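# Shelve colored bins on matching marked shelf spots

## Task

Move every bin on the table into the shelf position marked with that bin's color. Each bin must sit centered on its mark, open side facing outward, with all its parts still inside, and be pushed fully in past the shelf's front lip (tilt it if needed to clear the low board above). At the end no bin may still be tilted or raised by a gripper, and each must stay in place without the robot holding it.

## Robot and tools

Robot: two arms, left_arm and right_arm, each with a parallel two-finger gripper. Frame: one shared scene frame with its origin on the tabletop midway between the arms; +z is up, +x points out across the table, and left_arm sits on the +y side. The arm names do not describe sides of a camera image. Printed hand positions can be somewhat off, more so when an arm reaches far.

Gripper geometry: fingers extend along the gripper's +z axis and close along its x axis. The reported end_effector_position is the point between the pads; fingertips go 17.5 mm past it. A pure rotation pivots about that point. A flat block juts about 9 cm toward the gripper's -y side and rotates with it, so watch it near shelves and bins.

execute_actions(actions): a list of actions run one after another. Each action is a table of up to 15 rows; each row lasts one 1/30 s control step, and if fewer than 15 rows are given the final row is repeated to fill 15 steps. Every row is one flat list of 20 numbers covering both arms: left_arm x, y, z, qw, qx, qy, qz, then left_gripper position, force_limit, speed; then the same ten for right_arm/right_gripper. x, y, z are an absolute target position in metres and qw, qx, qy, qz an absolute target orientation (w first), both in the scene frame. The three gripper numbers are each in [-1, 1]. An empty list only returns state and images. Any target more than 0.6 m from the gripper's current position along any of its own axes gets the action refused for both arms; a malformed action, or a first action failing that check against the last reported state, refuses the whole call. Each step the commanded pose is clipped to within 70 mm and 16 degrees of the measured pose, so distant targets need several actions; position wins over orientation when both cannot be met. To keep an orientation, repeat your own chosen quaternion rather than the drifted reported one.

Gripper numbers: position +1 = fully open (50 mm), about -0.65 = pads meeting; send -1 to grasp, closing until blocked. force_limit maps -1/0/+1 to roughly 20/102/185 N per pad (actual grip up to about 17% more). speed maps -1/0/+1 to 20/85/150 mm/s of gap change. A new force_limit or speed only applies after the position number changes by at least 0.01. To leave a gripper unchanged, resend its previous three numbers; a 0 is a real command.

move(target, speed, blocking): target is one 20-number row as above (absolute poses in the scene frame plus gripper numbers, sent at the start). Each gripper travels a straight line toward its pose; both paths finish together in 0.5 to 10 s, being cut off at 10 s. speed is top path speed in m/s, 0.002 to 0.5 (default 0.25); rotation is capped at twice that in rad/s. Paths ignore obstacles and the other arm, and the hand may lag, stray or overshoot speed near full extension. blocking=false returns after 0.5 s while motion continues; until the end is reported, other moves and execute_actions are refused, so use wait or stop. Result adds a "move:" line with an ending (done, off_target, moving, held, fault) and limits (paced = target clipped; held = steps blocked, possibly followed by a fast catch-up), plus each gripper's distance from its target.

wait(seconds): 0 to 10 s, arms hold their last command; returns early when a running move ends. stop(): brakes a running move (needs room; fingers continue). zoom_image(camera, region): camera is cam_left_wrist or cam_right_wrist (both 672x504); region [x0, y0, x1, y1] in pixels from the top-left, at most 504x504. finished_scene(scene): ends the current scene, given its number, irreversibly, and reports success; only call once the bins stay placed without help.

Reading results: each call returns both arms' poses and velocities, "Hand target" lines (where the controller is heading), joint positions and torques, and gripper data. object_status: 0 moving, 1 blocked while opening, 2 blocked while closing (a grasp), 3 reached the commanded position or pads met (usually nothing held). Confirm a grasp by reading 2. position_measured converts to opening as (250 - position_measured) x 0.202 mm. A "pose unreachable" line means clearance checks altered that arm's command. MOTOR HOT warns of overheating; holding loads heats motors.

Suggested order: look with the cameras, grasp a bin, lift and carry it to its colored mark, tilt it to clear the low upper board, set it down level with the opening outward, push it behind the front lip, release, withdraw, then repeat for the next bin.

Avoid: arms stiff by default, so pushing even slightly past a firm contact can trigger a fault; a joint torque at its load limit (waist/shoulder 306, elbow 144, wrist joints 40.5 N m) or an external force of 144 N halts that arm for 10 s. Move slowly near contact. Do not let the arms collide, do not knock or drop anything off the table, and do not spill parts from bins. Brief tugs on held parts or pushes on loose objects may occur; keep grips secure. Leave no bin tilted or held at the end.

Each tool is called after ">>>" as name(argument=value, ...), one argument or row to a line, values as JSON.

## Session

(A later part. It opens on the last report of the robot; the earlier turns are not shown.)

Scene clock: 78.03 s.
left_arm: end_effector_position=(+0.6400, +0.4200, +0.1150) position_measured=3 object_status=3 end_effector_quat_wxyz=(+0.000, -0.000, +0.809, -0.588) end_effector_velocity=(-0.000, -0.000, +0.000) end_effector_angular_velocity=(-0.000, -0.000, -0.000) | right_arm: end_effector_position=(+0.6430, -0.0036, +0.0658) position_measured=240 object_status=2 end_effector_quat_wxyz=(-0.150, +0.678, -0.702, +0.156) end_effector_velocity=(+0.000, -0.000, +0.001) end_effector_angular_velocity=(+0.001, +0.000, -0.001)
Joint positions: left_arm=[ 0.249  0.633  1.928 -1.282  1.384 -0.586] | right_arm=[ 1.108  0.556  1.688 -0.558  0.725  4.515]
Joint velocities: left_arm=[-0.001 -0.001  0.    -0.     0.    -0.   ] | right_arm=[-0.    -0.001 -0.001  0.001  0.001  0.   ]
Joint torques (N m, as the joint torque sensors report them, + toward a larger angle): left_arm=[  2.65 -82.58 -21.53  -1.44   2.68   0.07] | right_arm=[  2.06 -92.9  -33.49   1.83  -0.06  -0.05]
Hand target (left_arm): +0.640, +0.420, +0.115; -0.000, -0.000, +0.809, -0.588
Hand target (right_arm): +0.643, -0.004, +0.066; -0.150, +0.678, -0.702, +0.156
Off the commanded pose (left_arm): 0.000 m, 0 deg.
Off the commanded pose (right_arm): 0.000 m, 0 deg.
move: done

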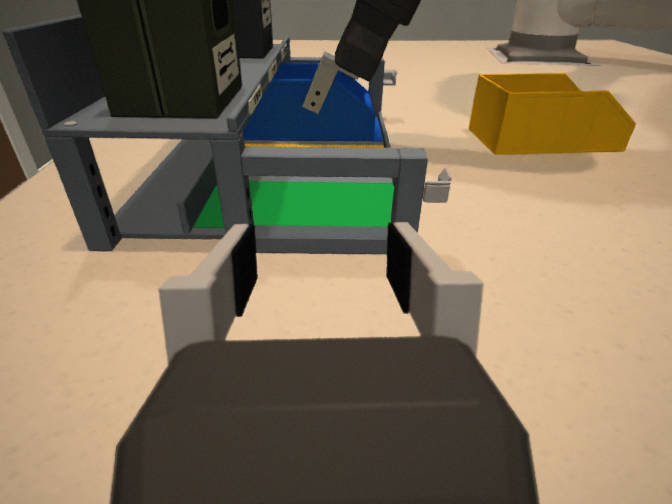

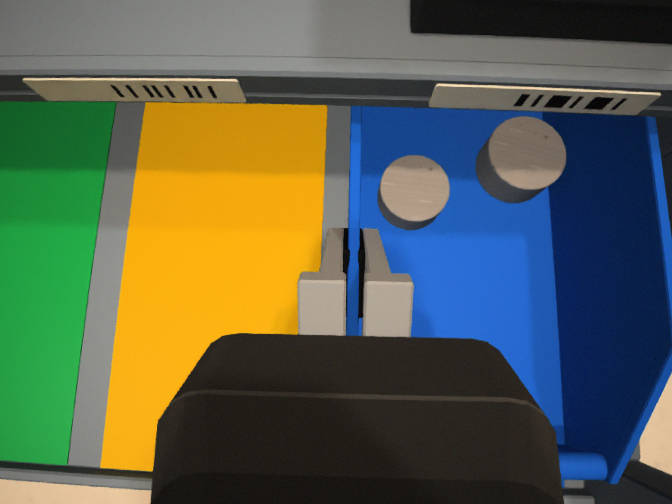

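>>> move(
  target=[0.64,0.42,0.115,0,0,0.809,-0.588,1,0,0,0.645,-0.0037,0.0653,-0.1503,0.6782,-0.7022,0.1557,-1,0.3,-0.3],
  speed=0.01,
)

Scene clock: 80.43 s.
left_arm: end_effector_position=(+0.6400, +0.4200, +0.1150) position_measured=3 object_status=3 end_effector_quat_wxyz=(+0.000, -0.000, +0.809, -0.588) end_effector_velocity=(+0.000, +0.001, +0.000) end_effector_angular_velocity=(+0.000, -0.000, +0.001) | right_arm: end_effector_position=(+0.6450, -0.0037, +0.0653) position_measured=240 object_status=2 end_effector_quat_wxyz=(-0.150, +0.678, -0.702, +0.156) end_effector_velocity=(+0.000, +0.000, -0.000) end_effector_angular_velocity=(+0.000, +0.000, -0.000)
Joint positions: left_arm=[ 0.249  0.633  1.928 -1.282  1.384 -0.586] | right_arm=[ 1.106  0.558  1.686 -0.558  0.724  4.512]
Joint velocities: left_arm=[ 0.001 -0.     0.    -0.    -0.     0.   ] | right_arm=[-0.     0.001 -0.     0.    -0.     0.   ]
Joint torques (N m, as the joint torque sensors report them, + toward a larger angle): left_arm=[  4.75 -82.96 -20.46  -1.31   2.59  -0.05] | right_arm=[ -0.42 -92.81 -34.59   1.19  -0.31  -0.21]
Hand target (left_arm): +0.640, +0.420, +0.115; +0.000, +0.000, +0.809, -0.588
Hand target (right_arm): +0.645, -0.004, +0.065; -0.150, +0.678, -0.702, +0.156
Off the commanded pose (left_arm): 0.000 m, 0 deg.
Off the commanded pose (right_arm): 0.000 m, 0 deg.
move: done

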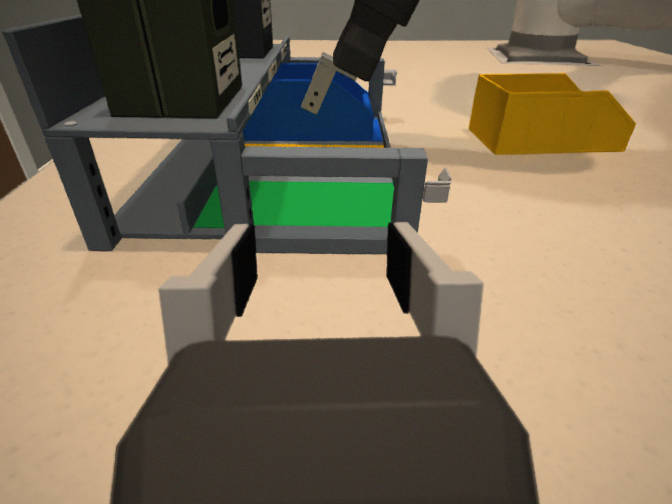

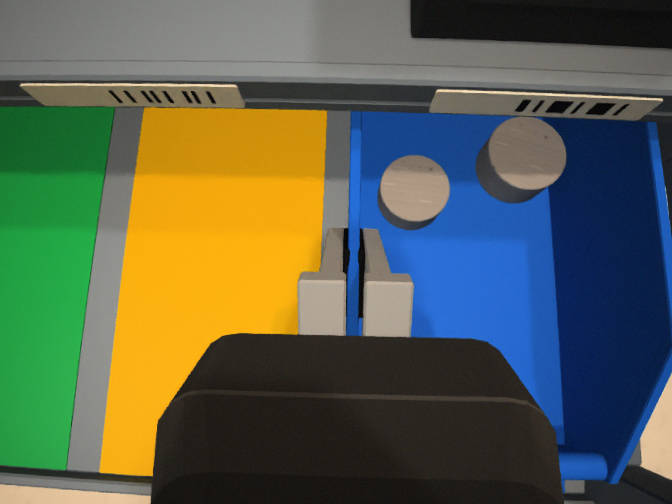

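>>> move(
  target=[0.64,0.42,0.115,0,0,0.809,-0.588,1,0,0,0.6448,-0.0037,0.0644,-0.1503,0.6782,-0.7022,0.1557,-1,0.3,-0.3],
  speed=0.01,
)

>>> zoom_image(
  camera="cam_left_wrist",
  region=[220, 30, 420, 170],
)

Scene clock: 91.50 s.
left_arm: end_effector_position=(+0.6400, +0.4200, +0.1150) position_measured=3 object_status=3 end_effector_quat_wxyz=(+0.000, +0.000, +0.809, -0.588) end_effector_velocity=(+0.000, +0.001, +0.000) end_effector_angular_velocity=(+0.000, -0.001, +0.001) | right_arm: end_effector_position=(+0.6448, -0.0037, +0.0645) position_measured=240 object_status=2 end_effector_quat_wxyz=(-0.150, +0.678, -0.702, +0.156) end_effector_velocity=(-0.000, +0.000, -0.000) end_effector_angular_velocity=(+0.001, -0.000, +0.000)
Joint positions: left_arm=[ 0.249  0.633  1.928 -1.282  1.384 -0.586] | right_arm=[ 1.106  0.558  1.687 -0.559  0.723  4.514]
Joint velocities: left_arm=[ 0.001 -0.001 -0.     0.     0.    -0.   ] | right_arm=[ 0.     0.     0.    -0.    -0.001  0.   ]
Joint torques (N m, as the joint torque sensors report them, + toward a larger angle): left_arm=[  1.39 -80.69 -20.61  -1.49   2.64  -0.06] | right_arm=[ -2.68 -81.56 -28.65   2.42   0.04  -0.29]
Hand target (left_arm): +0.640, +0.420, +0.115; +0.000, -0.000, +0.809, -0.588
Hand target (right_arm): +0.645, -0.004, +0.064; -0.150, +0.678, -0.702, +0.156
Off the commanded pose (left_arm): 0.000 m, 0 deg.
Off the commanded pose (right_arm): 0.000 m, 0 deg.
move: done

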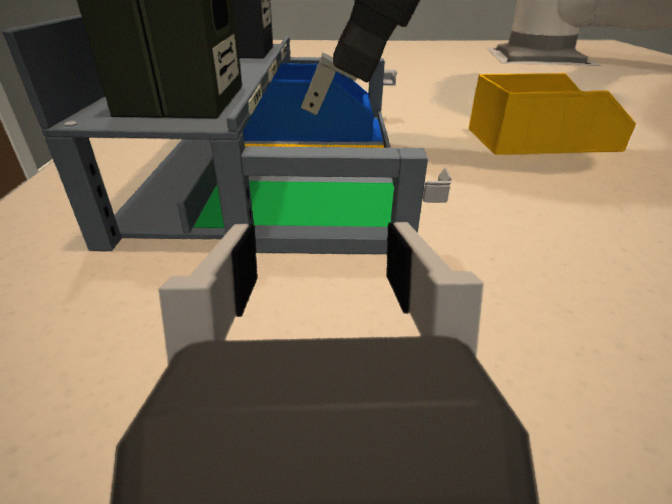

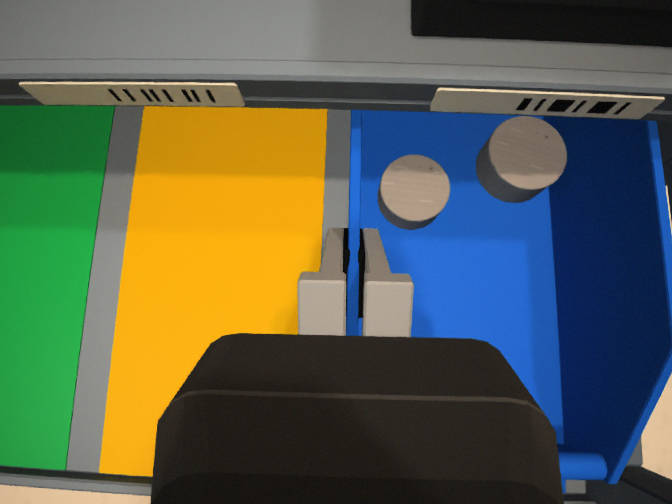

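Region (220, 30, 420, 170) of cam_left_wrist's 672x504 image, scaled by 2.520, with more detail than that image has; it fills the top 353 rows of this view, and the rest is white.

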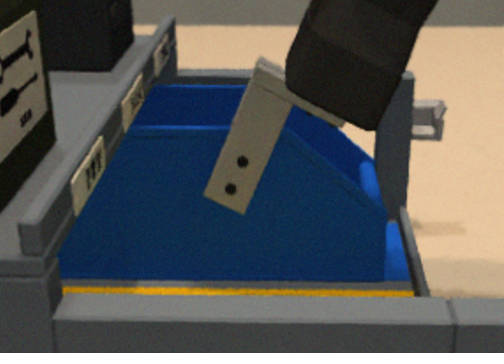

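>>> move(
  target=[0.64,0.42,0.115,0,0,0.809,-0.588,1,0,0,0.6458,-0.0037,0.0650,-0.1503,0.6782,-0.7022,0.1557,-1,0.3,-0.3],
  speed=0.01,
)

Scene clock: 94.90 s.
left_arm: end_effector_position=(+0.6400, +0.4200, +0.1150) position_measured=3 object_status=3 end_effector_quat_wxyz=(+0.000, +0.000, +0.809, -0.588) end_effector_velocity=(+0.000, +0.001, +0.000) end_effector_angular_velocity=(+0.000, -0.001, +0.001) | right_arm: end_effector_position=(+0.6458, -0.0037, +0.0649) position_measured=240 object_status=2 end_effector_quat_wxyz=(-0.150, +0.678, -0.702, +0.156) end_effector_velocity=(+0.000, -0.000, +0.000) end_effector_angular_velocity=(-0.001, -0.001, +0.001)
Joint positions: left_arm=[ 0.249  0.633  1.928 -1.282  1.384 -0.586] | right_arm=[ 1.105  0.559  1.685 -0.558  0.724  4.512]
Joint velocities: left_arm=[ 0.001 -0.001 -0.    -0.    -0.     0.   ] | right_arm=[-0.     0.     0.    -0.001 -0.    -0.   ]
Joint torques (N m, as the joint torque sensors report them, + toward a larger angle): left_arm=[  3.25 -82.5  -21.91  -1.55   2.77  -0.13] | right_arm=[-13.17 -86.   -31.18  -0.78   0.9   -0.68]
Hand target (left_arm): +0.640, +0.420, +0.115; +0.000, -0.000, +0.809, -0.588
Hand target (right_arm): +0.646, -0.004, +0.065; -0.150, +0.678, -0.702, +0.156
Off the commanded pose (left_arm): 0.000 m, 0 deg.
Off the commanded pose (right_arm): 0.000 m, 0 deg.
move: done

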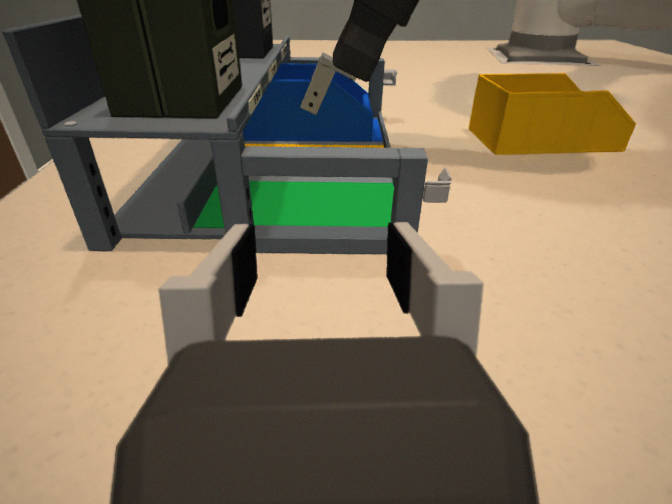

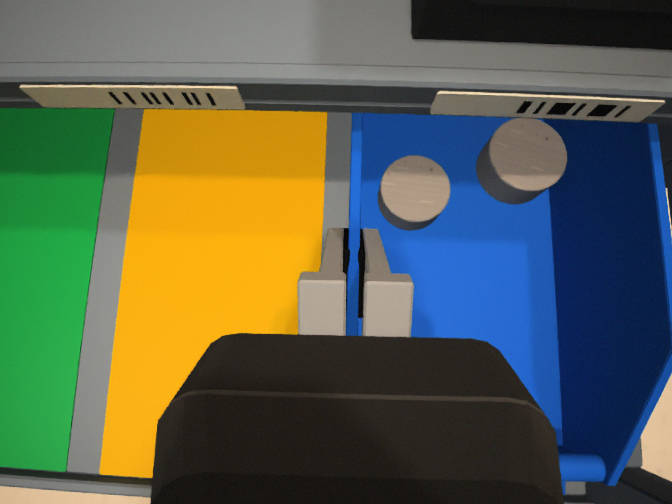

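Backstop confirmed. Release and retreat.

>>> execute_actions(
  actions=[
    [[0.64,0.42,0.115,0,0,0.809,-0.588,1,0,0,0.6451,-0.0037,0.0650,-0.1503,0.6782,-0.7022,0.1557,-1,0.3,-0.3],[0.64,0.42,0.115,0,0,0.809,-0.588,1,0,0,0.6451,-0.0037,0.0650,-0.1503,0.6782,-0.7022,0.1557,-1,0.3,-0.3],[0.64,0.42,0.115,0,0,0.809,-0.588,1,0,0,0.6451,-0.0037,0.0650,-0.1503,0.6782,-0.7022,0.1557,-1,0.3,-0.3],[0.64,0.42,0.115,0,0,0.809,-0.588,1,0,0,0.6451,-0.0037,0.0650,-0.1503,0.6782,-0.7022,0.1557,-1,0.3,-0.3],[0.64,0.42,0.115,0,0,0.809,-0.588,1,0,0,0.6451,-0.0037,0.0650,-0.1503,0.6782,-0.7022,0.1557,-1,0.3,-0.3],[0.64,0.42,0.115,0,0,0.809,-0.588,1,0,0,0.6451,-0.0037,0.0650,-0.1503,0.6782,-0.7022,0.1557,0.0,0.3,0]],
  ],
)

>>> move(
  target=[0.64,0.42,0.115,0,0,0.809,-0.588,1,0,0,0.617,-0.0027,0.125,-0.1503,0.6782,-0.7022,0.1557,0.0,0.3,0],
  speed=0.12,
)

>>> move(
  target=[0.64,0.42,0.115,0,0,0.809,-0.588,1,0,0,0.323,0.03,0.125,-0.153,0.6903,-0.6903,0.153,0.2,0.3,0],
  speed=0.3,
)

Scene clock: 103.20 s.
left_arm: end_effector_position=(+0.6400, +0.4200, +0.1150) position_measured=3 object_status=3 end_effector_quat_wxyz=(-0.000, +0.000, +0.809, -0.588) end_effector_velocity=(+0.000, +0.001, -0.000) end_effector_angular_velocity=(-0.000, +0.001, +0.002) | right_arm: end_effector_position=(+0.6451, -0.0037, +0.0650) position_measured=152 object_status=0 end_effector_quat_wxyz=(-0.150, +0.678, -0.702, +0.156) end_effector_velocity=(-0.000, -0.000, -0.000) end_effector_angular_velocity=(+0.000, +0.001, -0.001)
Joint positions: left_arm=[ 0.249  0.633  1.928 -1.282  1.384 -0.586] | right_arm=[ 1.106  0.558  1.686 -0.558  0.724  4.513]
Joint velocities: left_arm=[ 0.002  0.     0.    -0.    -0.     0.   ] | right_arm=[ 0.     0.     0.     0.001 -0.    -0.   ]
Joint torques (N m, as the joint torque sensors report them, + toward a larger angle): left_arm=[  2.8  -84.07 -21.42  -1.5    2.7    0.24] | right_arm=[  1.4  -90.13 -32.09   2.32  -0.2    0.06]
Hand target (left_arm): +0.640, +0.420, +0.115; +0.000, +0.000, +0.809, -0.588
Hand target (right_arm): +0.645, -0.004, +0.065; -0.150, +0.678, -0.702, +0.156
Off the commanded pose (left_arm): 0.000 m, 0 deg.
Off the commanded pose (right_arm): 0.000 m, 0 deg.

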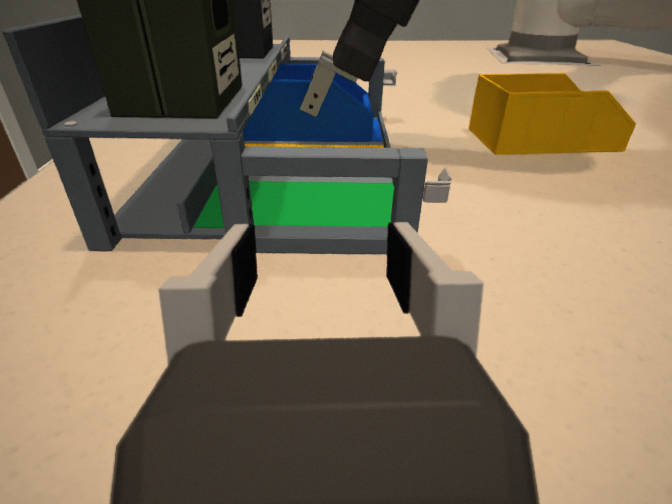

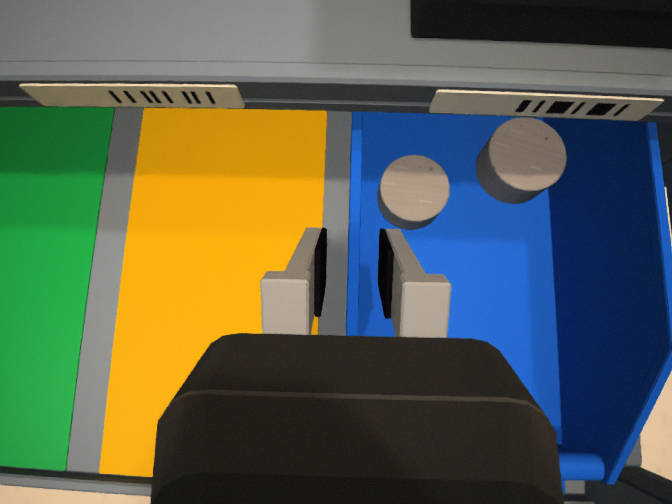

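Scene clock: 104.10 s.
left_arm: end_effector_position=(+0.6400, +0.4200, +0.1150) position_measured=3 object_status=3 end_effector_quat_wxyz=(+0.000, -0.000, +0.809, -0.588) end_effector_velocity=(-0.000, +0.000, +0.000) end_effector_angular_velocity=(+0.001, -0.001, -0.000) | right_arm: end_effector_position=(+0.6169, -0.0028, +0.1249) position_measured=152 object_status=3 end_effector_quat_wxyz=(-0.150, +0.678, -0.702, +0.156) end_effector_velocity=(-0.000, -0.000, -0.000) end_effector_angular_velocity=(-0.001, -0.001, +0.000)
Joint positions: left_arm=[ 0.249  0.633  1.928 -1.282  1.384 -0.586] | right_arm=[ 1.137  0.482  1.681 -0.519  0.806  4.484]
Joint velocities: left_arm=[ 0.    -0.001 -0.     0.001 -0.     0.   ] | right_arm=[ 0.    -0.     0.001 -0.001 -0.     0.001]
Joint torques (N m, as the joint torque sensors report them, + toward a larger angle): left_arm=[  3.4  -83.9  -21.96  -1.15   2.79  -0.15] | right_arm=[  1.21 -85.39 -34.04   2.67  -0.21  -0.04]
Hand target (left_arm): +0.640, +0.420, +0.115; -0.000, -0.000, +0.809, -0.588
Hand target (right_arm): +0.617, -0.003, +0.125; -0.150, +0.678, -0.702, +0.156
Off the commanded pose (left_arm): 0.000 m, 0 deg.
Off the commanded pose (right_arm): 0.000 m, 0 deg.
move: done

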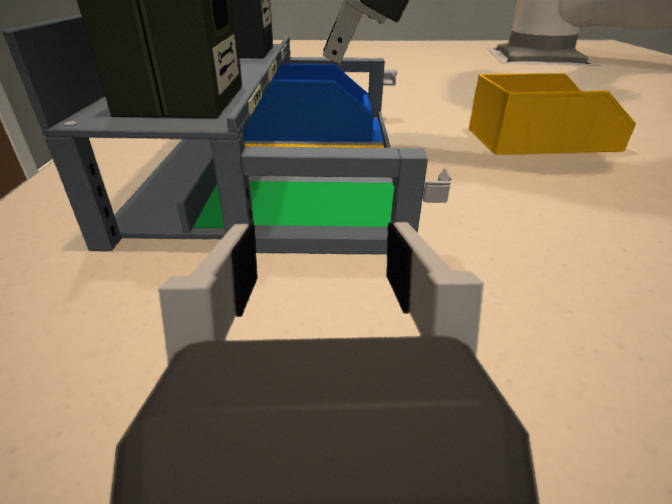

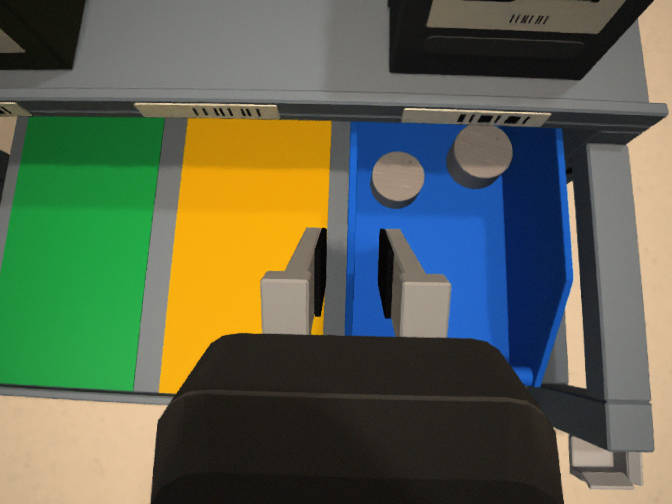

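Scene clock: 105.53 s.
left_arm: end_effector_position=(+0.6400, +0.4200, +0.1150) position_measured=3 object_status=3 end_effector_quat_wxyz=(+0.000, -0.000, +0.809, -0.588) end_effector_velocity=(+0.000, -0.001, +0.000) end_effector_angular_velocity=(+0.000, -0.001, -0.001) | right_arm: end_effector_position=(+0.3228, +0.0293, +0.1247) position_measured=123 object_status=3 end_effector_quat_wxyz=(-0.152, +0.690, -0.690, +0.153) end_effector_velocity=(-0.001, +0.000, +0.000) end_effector_angular_velocity=(+0.001, +0.001, -0.000)
Joint positions: left_arm=[ 0.249  0.633  1.928 -1.282  1.384 -0.586] | right_arm=[ 1.534  0.38   1.842 -0.552  0.909  4.857]
Joint velocities: left_arm=[-0.001 -0.    -0.     0.     0.     0.   ] | right_arm=[ 0.001  0.    -0.001  0.001  0.     0.001]
Joint torques (N m, as the joint torque sensors report them, + toward a larger angle): left_arm=[  2.05 -81.22 -21.37  -1.36   2.82   0.09] | right_arm=[  2.81 -73.26 -32.14   2.37   0.35   0.18]
Hand target (left_arm): +0.640, +0.420, +0.115; +0.000, -0.000, +0.809, -0.588
Hand target (right_arm): +0.323, +0.029, +0.125; -0.153, +0.690, -0.690, +0.153
Off the commanded pose (left_arm): 0.000 m, 0 deg.
Off the commanded pose (right_arm): 0.001 m, 0 deg.
move: done

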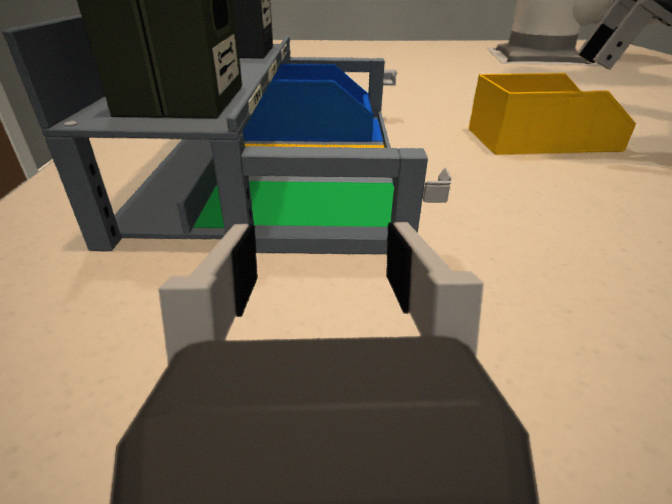

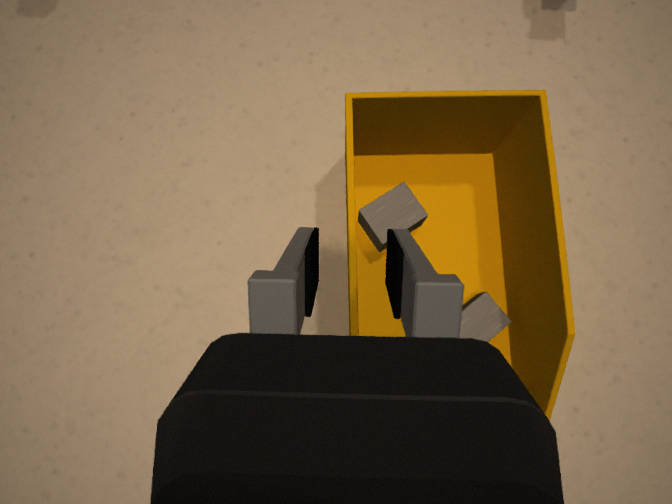

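>>> move(
  target=[0.64,0.42,0.115,0,0,0.809,-0.588,1,0,0,0.325,0.027,0.059,-0.1563,0.7052,-0.6751,0.1496,0.2,0.3,0],
  speed=0.12,
)

Scene clock: 115.30 s.
left_arm: end_effector_position=(+0.6400, +0.4200, +0.1150) position_measured=3 object_status=3 end_effector_quat_wxyz=(-0.000, -0.000, +0.809, -0.588) end_effector_velocity=(+0.000, +0.001, +0.001) end_effector_angular_velocity=(+0.000, -0.001, +0.001) | right_arm: end_effector_position=(+0.3250, +0.0271, +0.0591) position_measured=123 object_status=3 end_effector_quat_wxyz=(-0.156, +0.705, -0.675, +0.150) end_effector_velocity=(+0.000, +0.001, -0.000) end_effector_angular_velocity=(+0.002, -0.000, -0.000)
Joint positions: left_arm=[ 0.249  0.633  1.928 -1.282  1.384 -0.586] | right_arm=[ 1.529  0.441  1.9   -0.616  0.789  4.905]
Joint velocities: left_arm=[ 0.001 -0.001 -0.     0.    -0.     0.   ] | right_arm=[-0.     0.001 -0.001 -0.001 -0.001  0.002]
Joint torques (N m, as the joint torque sensors report them, + toward a larger angle): left_arm=[  3.16 -81.66 -21.79  -1.55   2.9   -0.26] | right_arm=[  0.43 -75.96 -28.49   2.     0.17   0.12]
Hand target (left_arm): +0.640, +0.420, +0.115; -0.000, +0.000, +0.809, -0.588
Hand target (right_arm): +0.325, +0.027, +0.059; -0.156, +0.705, -0.675, +0.150
Off the commanded pose (left_arm): 0.000 m, 0 deg.
Off the commanded pose (right_arm): 0.000 m, 0 deg.
move: done

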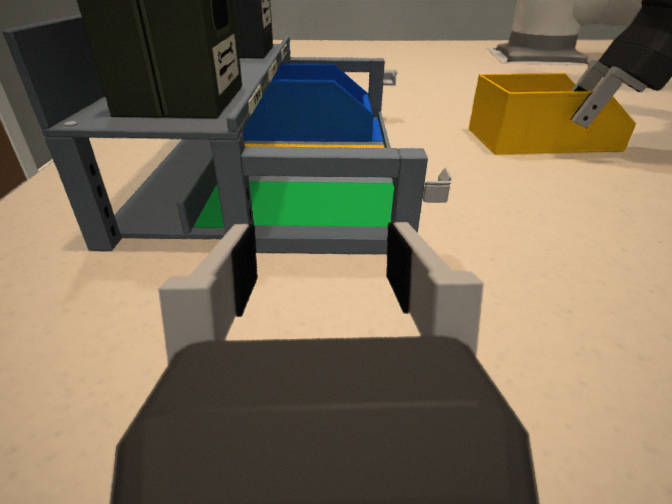

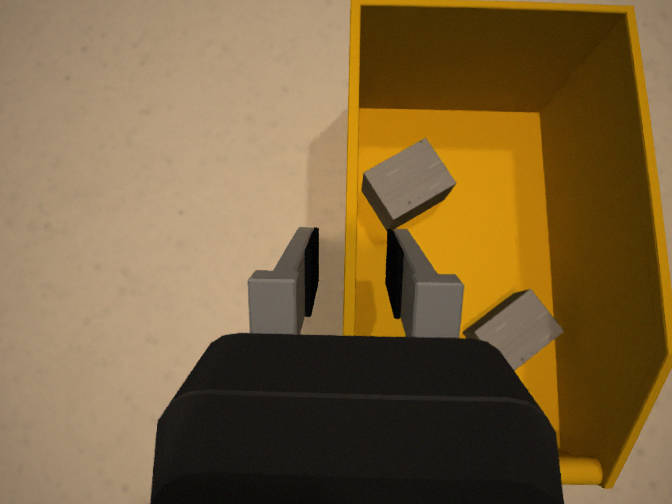

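>>> move(
  target=[0.64,0.42,0.115,0,0,0.809,-0.588,1,0,0,0.325,0.0282,0.059,-0.1558,0.7030,-0.6774,0.1501,-1,0.3,-0.3],
  speed=0.05,
)

Scene clock: 117.93 s.
left_arm: end_effector_position=(+0.6400, +0.4200, +0.1150) position_measured=3 object_status=3 end_effector_quat_wxyz=(+0.000, -0.000, +0.809, -0.588) end_effector_velocity=(+0.000, +0.001, +0.001) end_effector_angular_velocity=(-0.000, -0.001, +0.002) | right_arm: end_effector_position=(+0.3250, +0.0282, +0.0590) position_measured=240 object_status=2 end_effector_quat_wxyz=(-0.156, +0.703, -0.677, +0.150) end_effector_velocity=(+0.000, +0.000, +0.001) end_effector_angular_velocity=(+0.001, -0.000, -0.001)
Joint positions: left_arm=[ 0.249  0.633  1.928 -1.282  1.384 -0.586] | right_arm=[ 1.529  0.444  1.895 -0.614  0.793  4.909]
Joint velocities: left_arm=[ 0.001 -0.001  0.    -0.     0.    -0.   ] | right_arm=[ 0.    -0.    -0.001  0.     0.001  0.001]
Joint torques (N m, as the joint torque sensors report them, + toward a larger angle): left_arm=[  2.94 -82.08 -21.1   -1.39   2.97  -0.03] | right_arm=[  2.66 -77.28 -29.52   1.79   0.47   0.06]
Hand target (left_arm): +0.640, +0.420, +0.115; -0.000, +0.000, +0.809, -0.588
Hand target (right_arm): +0.325, +0.028, +0.059; -0.156, +0.703, -0.677, +0.150
Off the commanded pose (left_arm): 0.000 m, 0 deg.
Off the commanded pose (right_arm): 0.000 m, 0 deg.
move: done

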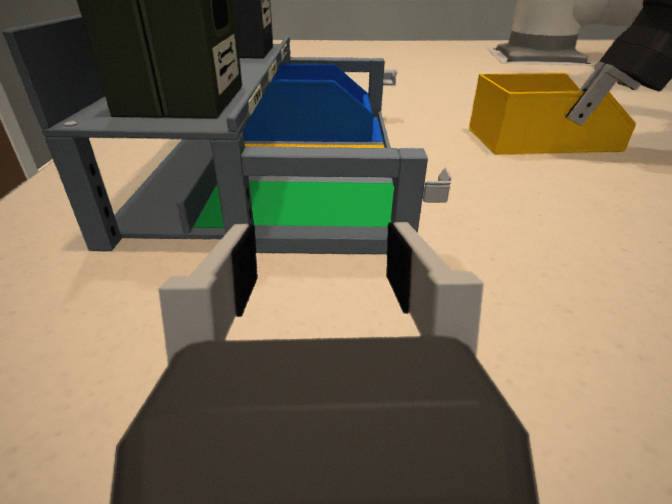

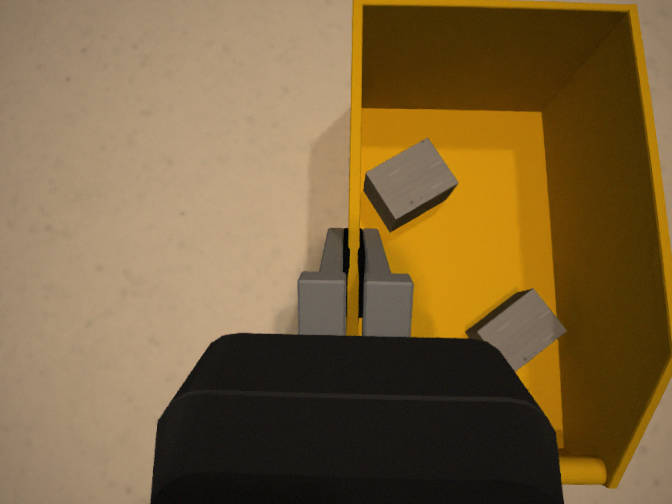

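>>> move(
  target=[0.64,0.42,0.115,0,0,0.809,-0.588,1,0,0,0.33,0.034,0.082,-0.153,0.6903,-0.6903,0.153,-1,0.3,-0.3],
  speed=0.08,
)

>>> move(
  target=[0.64,0.42,0.115,0,0,0.809,-0.588,1,0,0,0.45,0.111,0.105,-0.1087,0.6861,-0.7105,0.1125,-1,0.3,-0.3],
  speed=0.15,
)

Scene clock: 123.27 s.
left_arm: end_effector_position=(+0.6400, +0.4200, +0.1150) position_measured=3 object_status=3 end_effector_quat_wxyz=(-0.000, -0.000, +0.809, -0.588) end_effector_velocity=(-0.000, -0.000, -0.000) end_effector_angular_velocity=(+0.000, +0.000, -0.001) | right_arm: end_effector_position=(+0.3300, +0.0340, +0.0820) position_measured=240 object_status=2 end_effector_quat_wxyz=(-0.153, +0.690, -0.690, +0.153) end_effector_velocity=(-0.000, -0.000, +0.000) end_effector_angular_velocity=(+0.000, +0.001, -0.001)
Joint positions: left_arm=[ 0.249  0.633  1.928 -1.282  1.384 -0.586] | right_arm=[ 1.526  0.432  1.858 -0.585  0.847  4.899]
Joint velocities: left_arm=[-0.     0.    -0.     0.001 -0.    -0.   ] | right_arm=[-0.    -0.001 -0.     0.001  0.001 -0.   ]
Joint torques (N m, as the joint torque sensors report them, + toward a larger angle): left_arm=[  3.1  -80.52 -21.18  -1.55   2.88   0.06] | right_arm=[  2.05 -79.22 -31.3    1.72   0.75   0.04]
Hand target (left_arm): +0.640, +0.420, +0.115; -0.000, +0.000, +0.809, -0.588
Hand target (right_arm): +0.330, +0.034, +0.082; -0.153, +0.690, -0.690, +0.153
Off the commanded pose (left_arm): 0.000 m, 0 deg.
Off the commanded pose (right_arm): 0.000 m, 0 deg.
move: done

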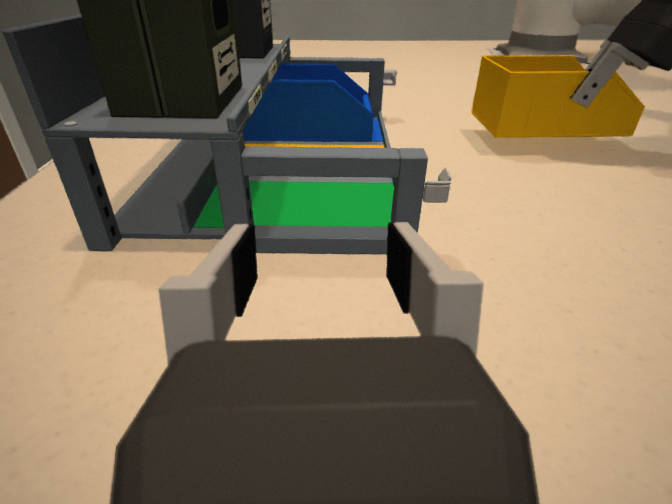

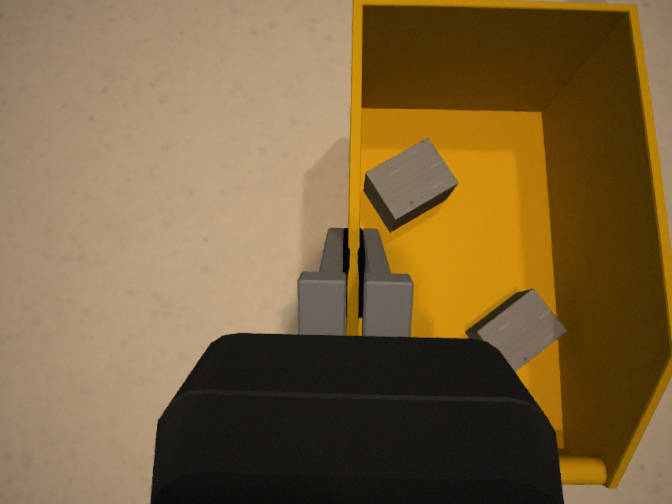

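Scene clock: 124.60 s.
left_arm: end_effector_position=(+0.6400, +0.4200, +0.1150) position_measured=3 object_status=3 end_effector_quat_wxyz=(+0.000, -0.000, +0.809, -0.588) end_effector_velocity=(+0.000, -0.000, -0.000) end_effector_angular_velocity=(-0.001, +0.001, +0.001) | right_arm: end_effector_position=(+0.4499, +0.1112, +0.1052) position_measured=240 object_status=2 end_effector_quat_wxyz=(-0.109, +0.686, -0.710, +0.113) end_effector_velocity=(+0.001, +0.000, +0.001) end_effector_angular_velocity=(-0.000, -0.001, +0.000)
Joint positions: left_arm=[ 0.249  0.633  1.928 -1.282  1.384 -0.586] | right_arm=[ 1.358  0.546  1.582 -0.37   0.939  4.583]
Joint velocities: left_arm=[-0.     0.     0.    -0.001  0.    -0.   ] | right_arm=[-0.     0.    -0.002 -0.     0.001 -0.001]
Joint torques (N m, as the joint torque sensors report them, + toward a larger angle): left_arm=[  4.09 -82.72 -21.23  -1.37   3.1    0.15] | right_arm=[  2.61 -95.29 -36.02   2.68   0.07  -0.05]
Hand target (left_arm): +0.640, +0.420, +0.115; -0.000, +0.000, +0.809, -0.588
Hand target (right_arm): +0.450, +0.111, +0.105; -0.109, +0.686, -0.710, +0.113
Off the commanded pose (left_arm): 0.000 m, 0 deg.
Off the commanded pose (right_arm): 0.000 m, 0 deg.
move: done

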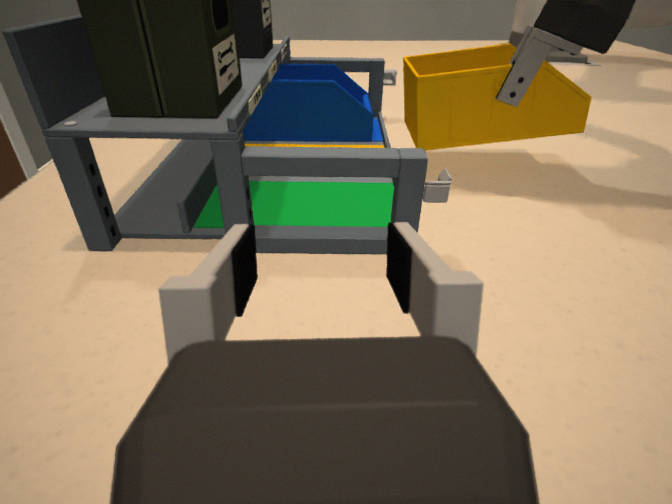

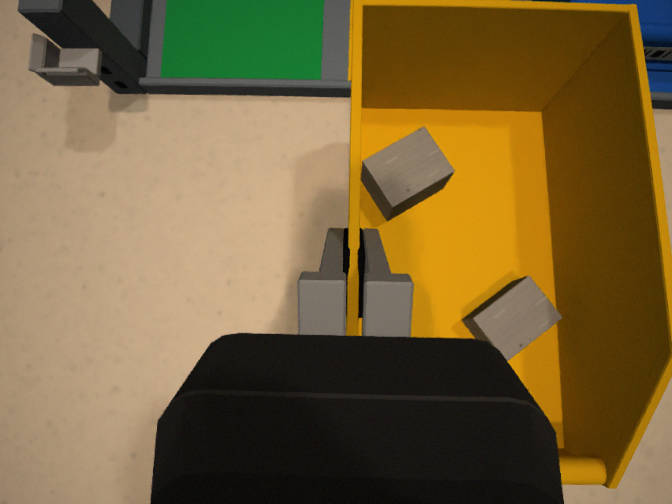

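>>> move(
  target=[0.64,0.42,0.115,0,0,0.809,-0.588,1,0,0,0.583,0.109,0.081,-0.1087,0.6861,-0.7105,0.1125,-1,0.3,-0.3],
  speed=0.1,
)

Scene clock: 129.50 s.
left_arm: end_effector_position=(+0.6400, +0.4200, +0.1150) position_measured=3 object_status=3 end_effector_quat_wxyz=(+0.000, -0.000, +0.809, -0.588) end_effector_velocity=(+0.000, -0.000, +0.001) end_effector_angular_velocity=(+0.000, -0.001, -0.000) | right_arm: end_effector_position=(+0.5830, +0.1093, +0.0811) position_measured=240 object_status=2 end_effector_quat_wxyz=(-0.109, +0.686, -0.710, +0.113) end_effector_velocity=(+0.000, +0.000, -0.001) end_effector_angular_velocity=(+0.001, +0.001, -0.001)
Joint positions: left_arm=[ 0.249  0.633  1.928 -1.282  1.384 -0.586] | right_arm=[ 1.211  0.637  1.477 -0.354  0.909  4.429]
Joint velocities: left_arm=[-0.    -0.001 -0.    -0.    -0.     0.   ] | right_arm=[-0.001  0.001  0.     0.001 -0.001 -0.   ]
Joint torques (N m, as the joint torque sensors report them, + toward a larger angle): left_arm=[  4.01 -84.49 -20.75  -1.28   2.95  -0.12] | right_arm=[  -0.48 -104.5   -37.77    2.63   -0.25    0.03]
Hand target (left_arm): +0.640, +0.420, +0.115; -0.000, +0.000, +0.809, -0.588
Hand target (right_arm): +0.583, +0.109, +0.081; -0.109, +0.686, -0.710, +0.113
Off the commanded pose (left_arm): 0.000 m, 0 deg.
Off the commanded pose (right_arm): 0.000 m, 0 deg.
move: done

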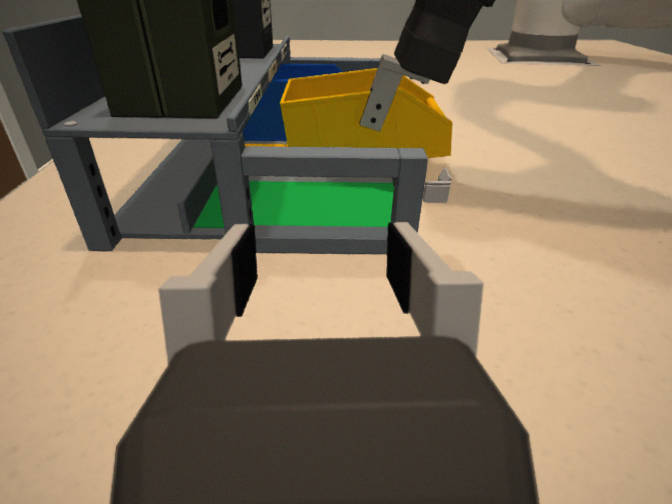

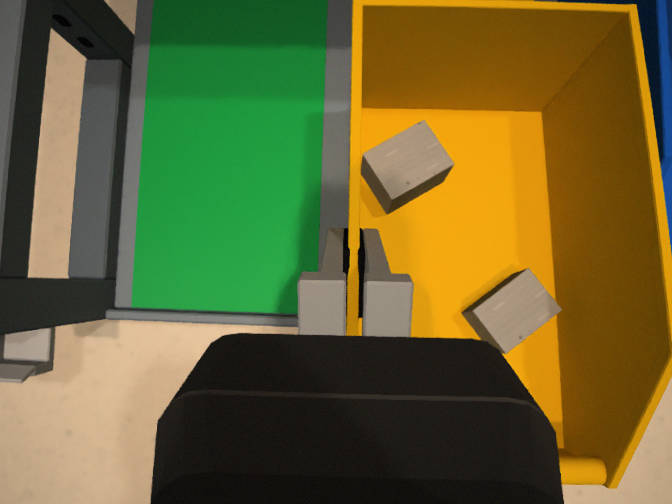

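>>> move(
  target=[0.64,0.42,0.115,0,0,0.809,-0.588,1,0,0,0.643,0.109,0.0775,-0.1207,0.6841,-0.7084,0.1249,-1,0.3,-0.3],
  speed=0.06,
)

>>> move(
  target=[0.64,0.42,0.115,0,0,0.809,-0.588,1,0,0,0.647,0.1088,0.068,-0.1503,0.6782,-0.7022,0.1557,-1,0.3,-0.3],
  speed=0.04,
)

Scene clock: 134.83 s.
left_arm: end_effector_position=(+0.6400, +0.4200, +0.1150) position_measured=3 object_status=3 end_effector_quat_wxyz=(+0.000, -0.000, +0.809, -0.588) end_effector_velocity=(+0.000, -0.000, -0.000) end_effector_angular_velocity=(+0.000, +0.000, -0.001) | right_arm: end_effector_position=(+0.6430, +0.1091, +0.0776) position_measured=240 object_status=2 end_effector_quat_wxyz=(-0.121, +0.684, -0.708, +0.125) end_effector_velocity=(+0.000, +0.000, +0.000) end_effector_angular_velocity=(+0.001, +0.000, -0.001)
Joint positions: left_arm=[ 0.249  0.633  1.928 -1.282  1.384 -0.586] | right_arm=[ 1.161  0.677  1.42  -0.386  0.898  4.397]
Joint velocities: left_arm=[-0.  0. -0.  0.  0. -0.] | right_arm=[-0.     0.    -0.     0.001 -0.     0.   ]
Joint torques (N m, as the joint torque sensors report them, + toward a larger angle): left_arm=[  2.49 -83.37 -20.91  -1.46   2.58   0.17] | right_arm=[   1.33 -107.92  -37.22    2.48   -0.09    0.07]
Hand target (left_arm): +0.640, +0.420, +0.115; -0.000, +0.000, +0.809, -0.588
Hand target (right_arm): +0.643, +0.109, +0.078; -0.121, +0.684, -0.708, +0.125
Off the commanded pose (left_arm): 0.000 m, 0 deg.
Off the commanded pose (right_arm): 0.000 m, 0 deg.
move: done

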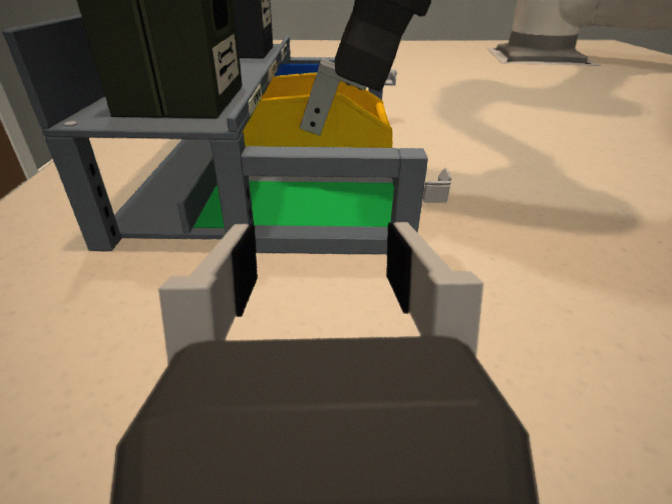

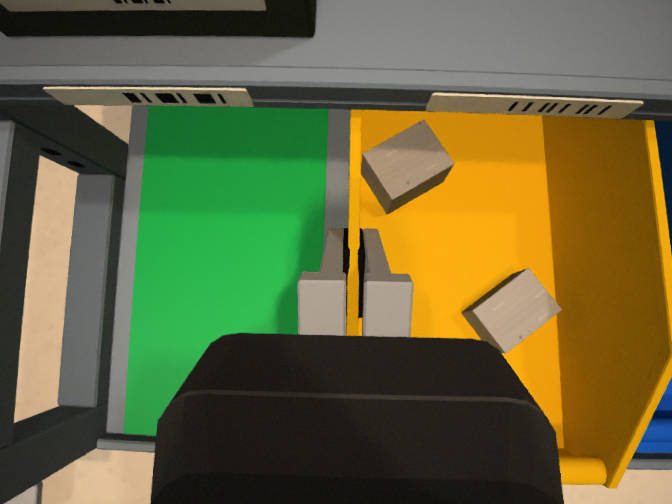

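Scene clock: 136.17 s.
left_arm: end_effector_position=(+0.6400, +0.4200, +0.1150) position_measured=3 object_status=3 end_effector_quat_wxyz=(+0.000, -0.000, +0.809, -0.588) end_effector_velocity=(+0.000, +0.001, +0.001) end_effector_angular_velocity=(-0.000, -0.001, +0.001) | right_arm: end_effector_position=(+0.6470, +0.1088, +0.0680) position_measured=240 object_status=2 end_effector_quat_wxyz=(-0.150, +0.678, -0.702, +0.156) end_effector_velocity=(+0.000, -0.000, +0.000) end_effector_angular_velocity=(-0.000, -0.002, -0.000)
Joint positions: left_arm=[ 0.249  0.633  1.928 -1.282  1.384 -0.586] | right_arm=[ 1.18   0.683  1.455 -0.513  0.846  4.51 ]
Joint velocities: left_arm=[ 0.001 -0.001 -0.    -0.    -0.     0.   ] | right_arm=[ 0.     0.     0.    -0.003 -0.     0.003]
Joint torques (N m, as the joint torque sensors report them, + toward a larger angle): left_arm=[  1.99 -82.81 -20.59  -1.51   3.02   0.  ] | right_arm=[   1.69 -106.81  -36.6     2.37   -0.14    0.03]
Hand target (left_arm): +0.640, +0.420, +0.115; -0.000, -0.000, +0.809, -0.588
Hand target (right_arm): +0.647, +0.109, +0.068; -0.150, +0.678, -0.702, +0.156
Off the commanded pose (left_arm): 0.000 m, 0 deg.
Off the commanded pose (right_arm): 0.000 m, 0 deg.
move: done

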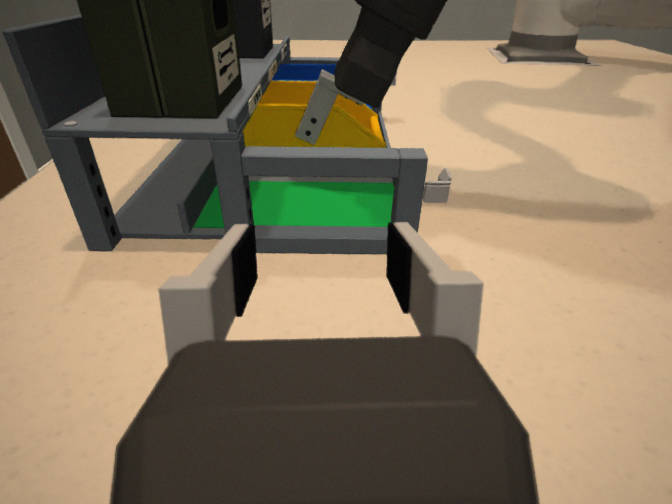

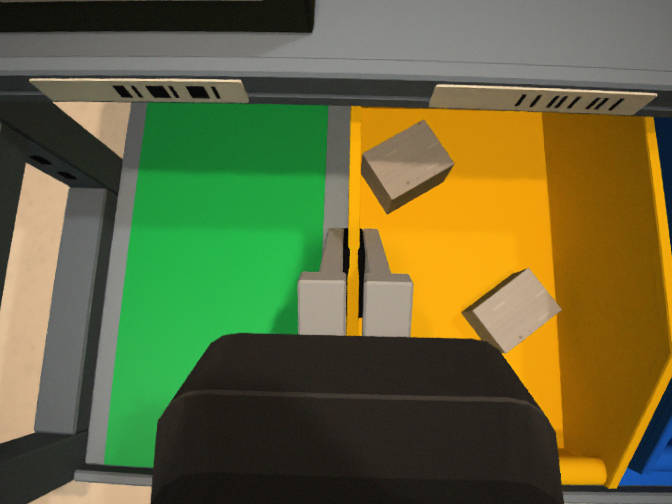

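>>> move(
  target=[0.64,0.42,0.115,0,0,0.809,-0.588,1,0,0,0.650,0.1082,0.0662,-0.1503,0.6782,-0.7022,0.1557,-1,0.3,-0.3],
  speed=0.01,
)

Scene clock: 138.30 s.
left_arm: end_effector_position=(+0.6400, +0.4200, +0.1150) position_measured=3 object_status=3 end_effector_quat_wxyz=(+0.000, -0.000, +0.809, -0.588) end_effector_velocity=(-0.000, -0.000, -0.000) end_effector_angular_velocity=(-0.000, +0.001, +0.000) | right_arm: end_effector_position=(+0.6500, +0.1082, +0.0662) position_measured=240 object_status=2 end_effector_quat_wxyz=(-0.150, +0.678, -0.702, +0.156) end_effector_velocity=(+0.000, -0.000, +0.000) end_effector_angular_velocity=(-0.001, -0.001, +0.000)
Joint positions: left_arm=[ 0.249  0.633  1.928 -1.282  1.384 -0.586] | right_arm=[ 1.177  0.686  1.454 -0.513  0.843  4.508]
Joint velocities: left_arm=[-0.  0.  0. -0.  0.  0.] | right_arm=[-0.     0.     0.    -0.002  0.001  0.   ]
Joint torques (N m, as the joint torque sensors report them, + toward a larger angle): left_arm=[  3.04 -84.43 -21.37  -1.64   2.82  -0.03] | right_arm=[   0.6  -107.7   -36.31    2.04   -0.31    0.  ]
Hand target (left_arm): +0.640, +0.420, +0.115; -0.000, +0.000, +0.809, -0.588
Hand target (right_arm): +0.650, +0.108, +0.066; -0.150, +0.678, -0.702, +0.156
Off the commanded pose (left_arm): 0.000 m, 0 deg.
Off the commanded pose (right_arm): 0.000 m, 0 deg.
move: done

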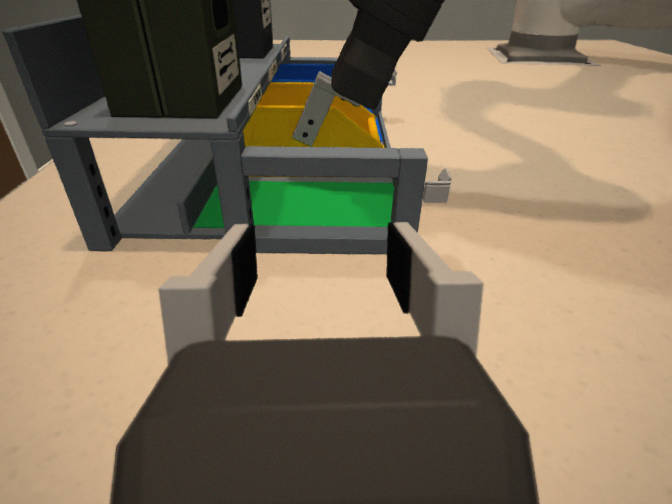

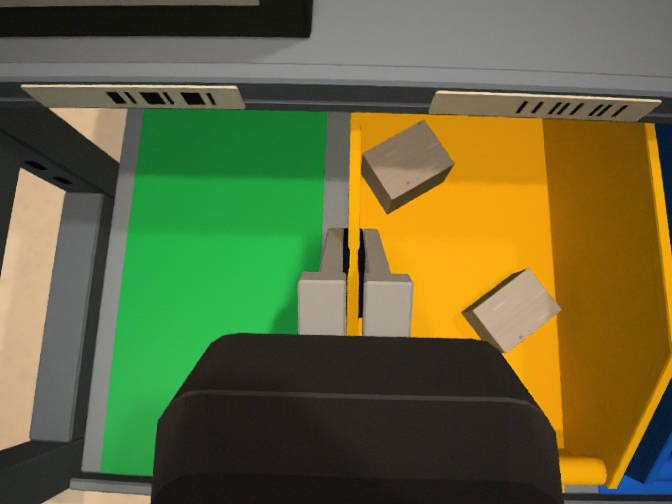

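>>> move(
  target=[0.64,0.42,0.115,0,0,0.809,-0.588,1,0,0,0.6518,0.1081,0.0655,-0.1503,0.6782,-0.7022,0.1557,-1,0.3,-0.3],
  speed=0.01,
)

Scene clock: 141.63 s.
left_arm: end_effector_position=(+0.6400, +0.4200, +0.1150) position_measured=3 object_status=3 end_effector_quat_wxyz=(-0.000, -0.000, +0.809, -0.588) end_effector_velocity=(-0.000, -0.000, -0.000) end_effector_angular_velocity=(+0.000, +0.000, -0.000) | right_arm: end_effector_position=(+0.6518, +0.1082, +0.0657) position_measured=240 object_status=2 end_effector_quat_wxyz=(-0.150, +0.678, -0.702, +0.156) end_effector_velocity=(+0.000, -0.000, +0.000) end_effector_angular_velocity=(-0.000, -0.001, +0.001)
Joint positions: left_arm=[ 0.249  0.633  1.928 -1.282  1.384 -0.586] | right_arm=[ 1.175  0.687  1.452 -0.513  0.842  4.506]
Joint velocities: left_arm=[-0.  0.  0.  0. -0.  0.] | right_arm=[-0.    -0.     0.    -0.001 -0.    -0.   ]
Joint torques (N m, as the joint torque sensors report them, + toward a larger angle): left_arm=[  2.53 -82.48 -20.93  -1.29   2.59  -0.11] | right_arm=[ -5.88 -88.35 -29.01   2.48  -0.53  -0.23]
Hand target (left_arm): +0.640, +0.420, +0.115; -0.000, -0.000, +0.809, -0.588
Hand target (right_arm): +0.652, +0.108, +0.066; -0.150, +0.678, -0.702, +0.156
Off the commanded pose (left_arm): 0.000 m, 0 deg.
Off the commanded pose (right_arm): 0.000 m, 0 deg.
move: done

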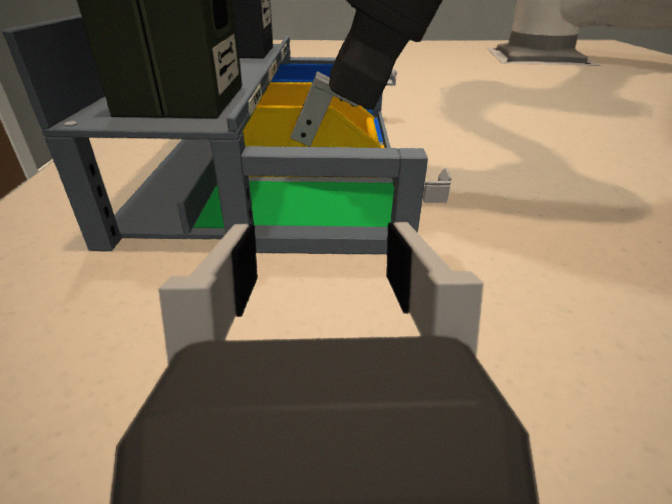

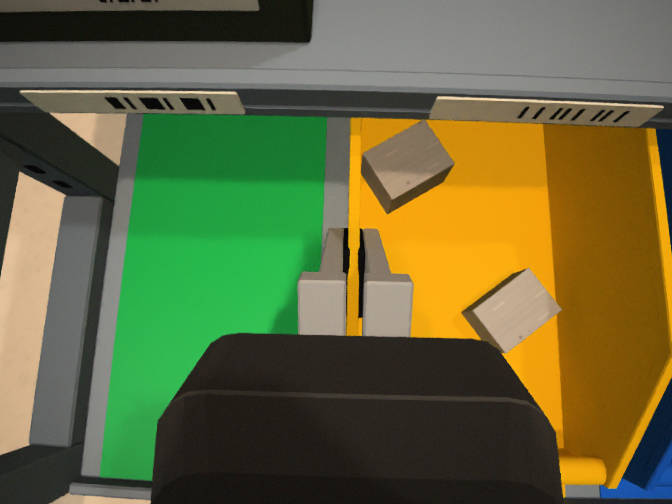

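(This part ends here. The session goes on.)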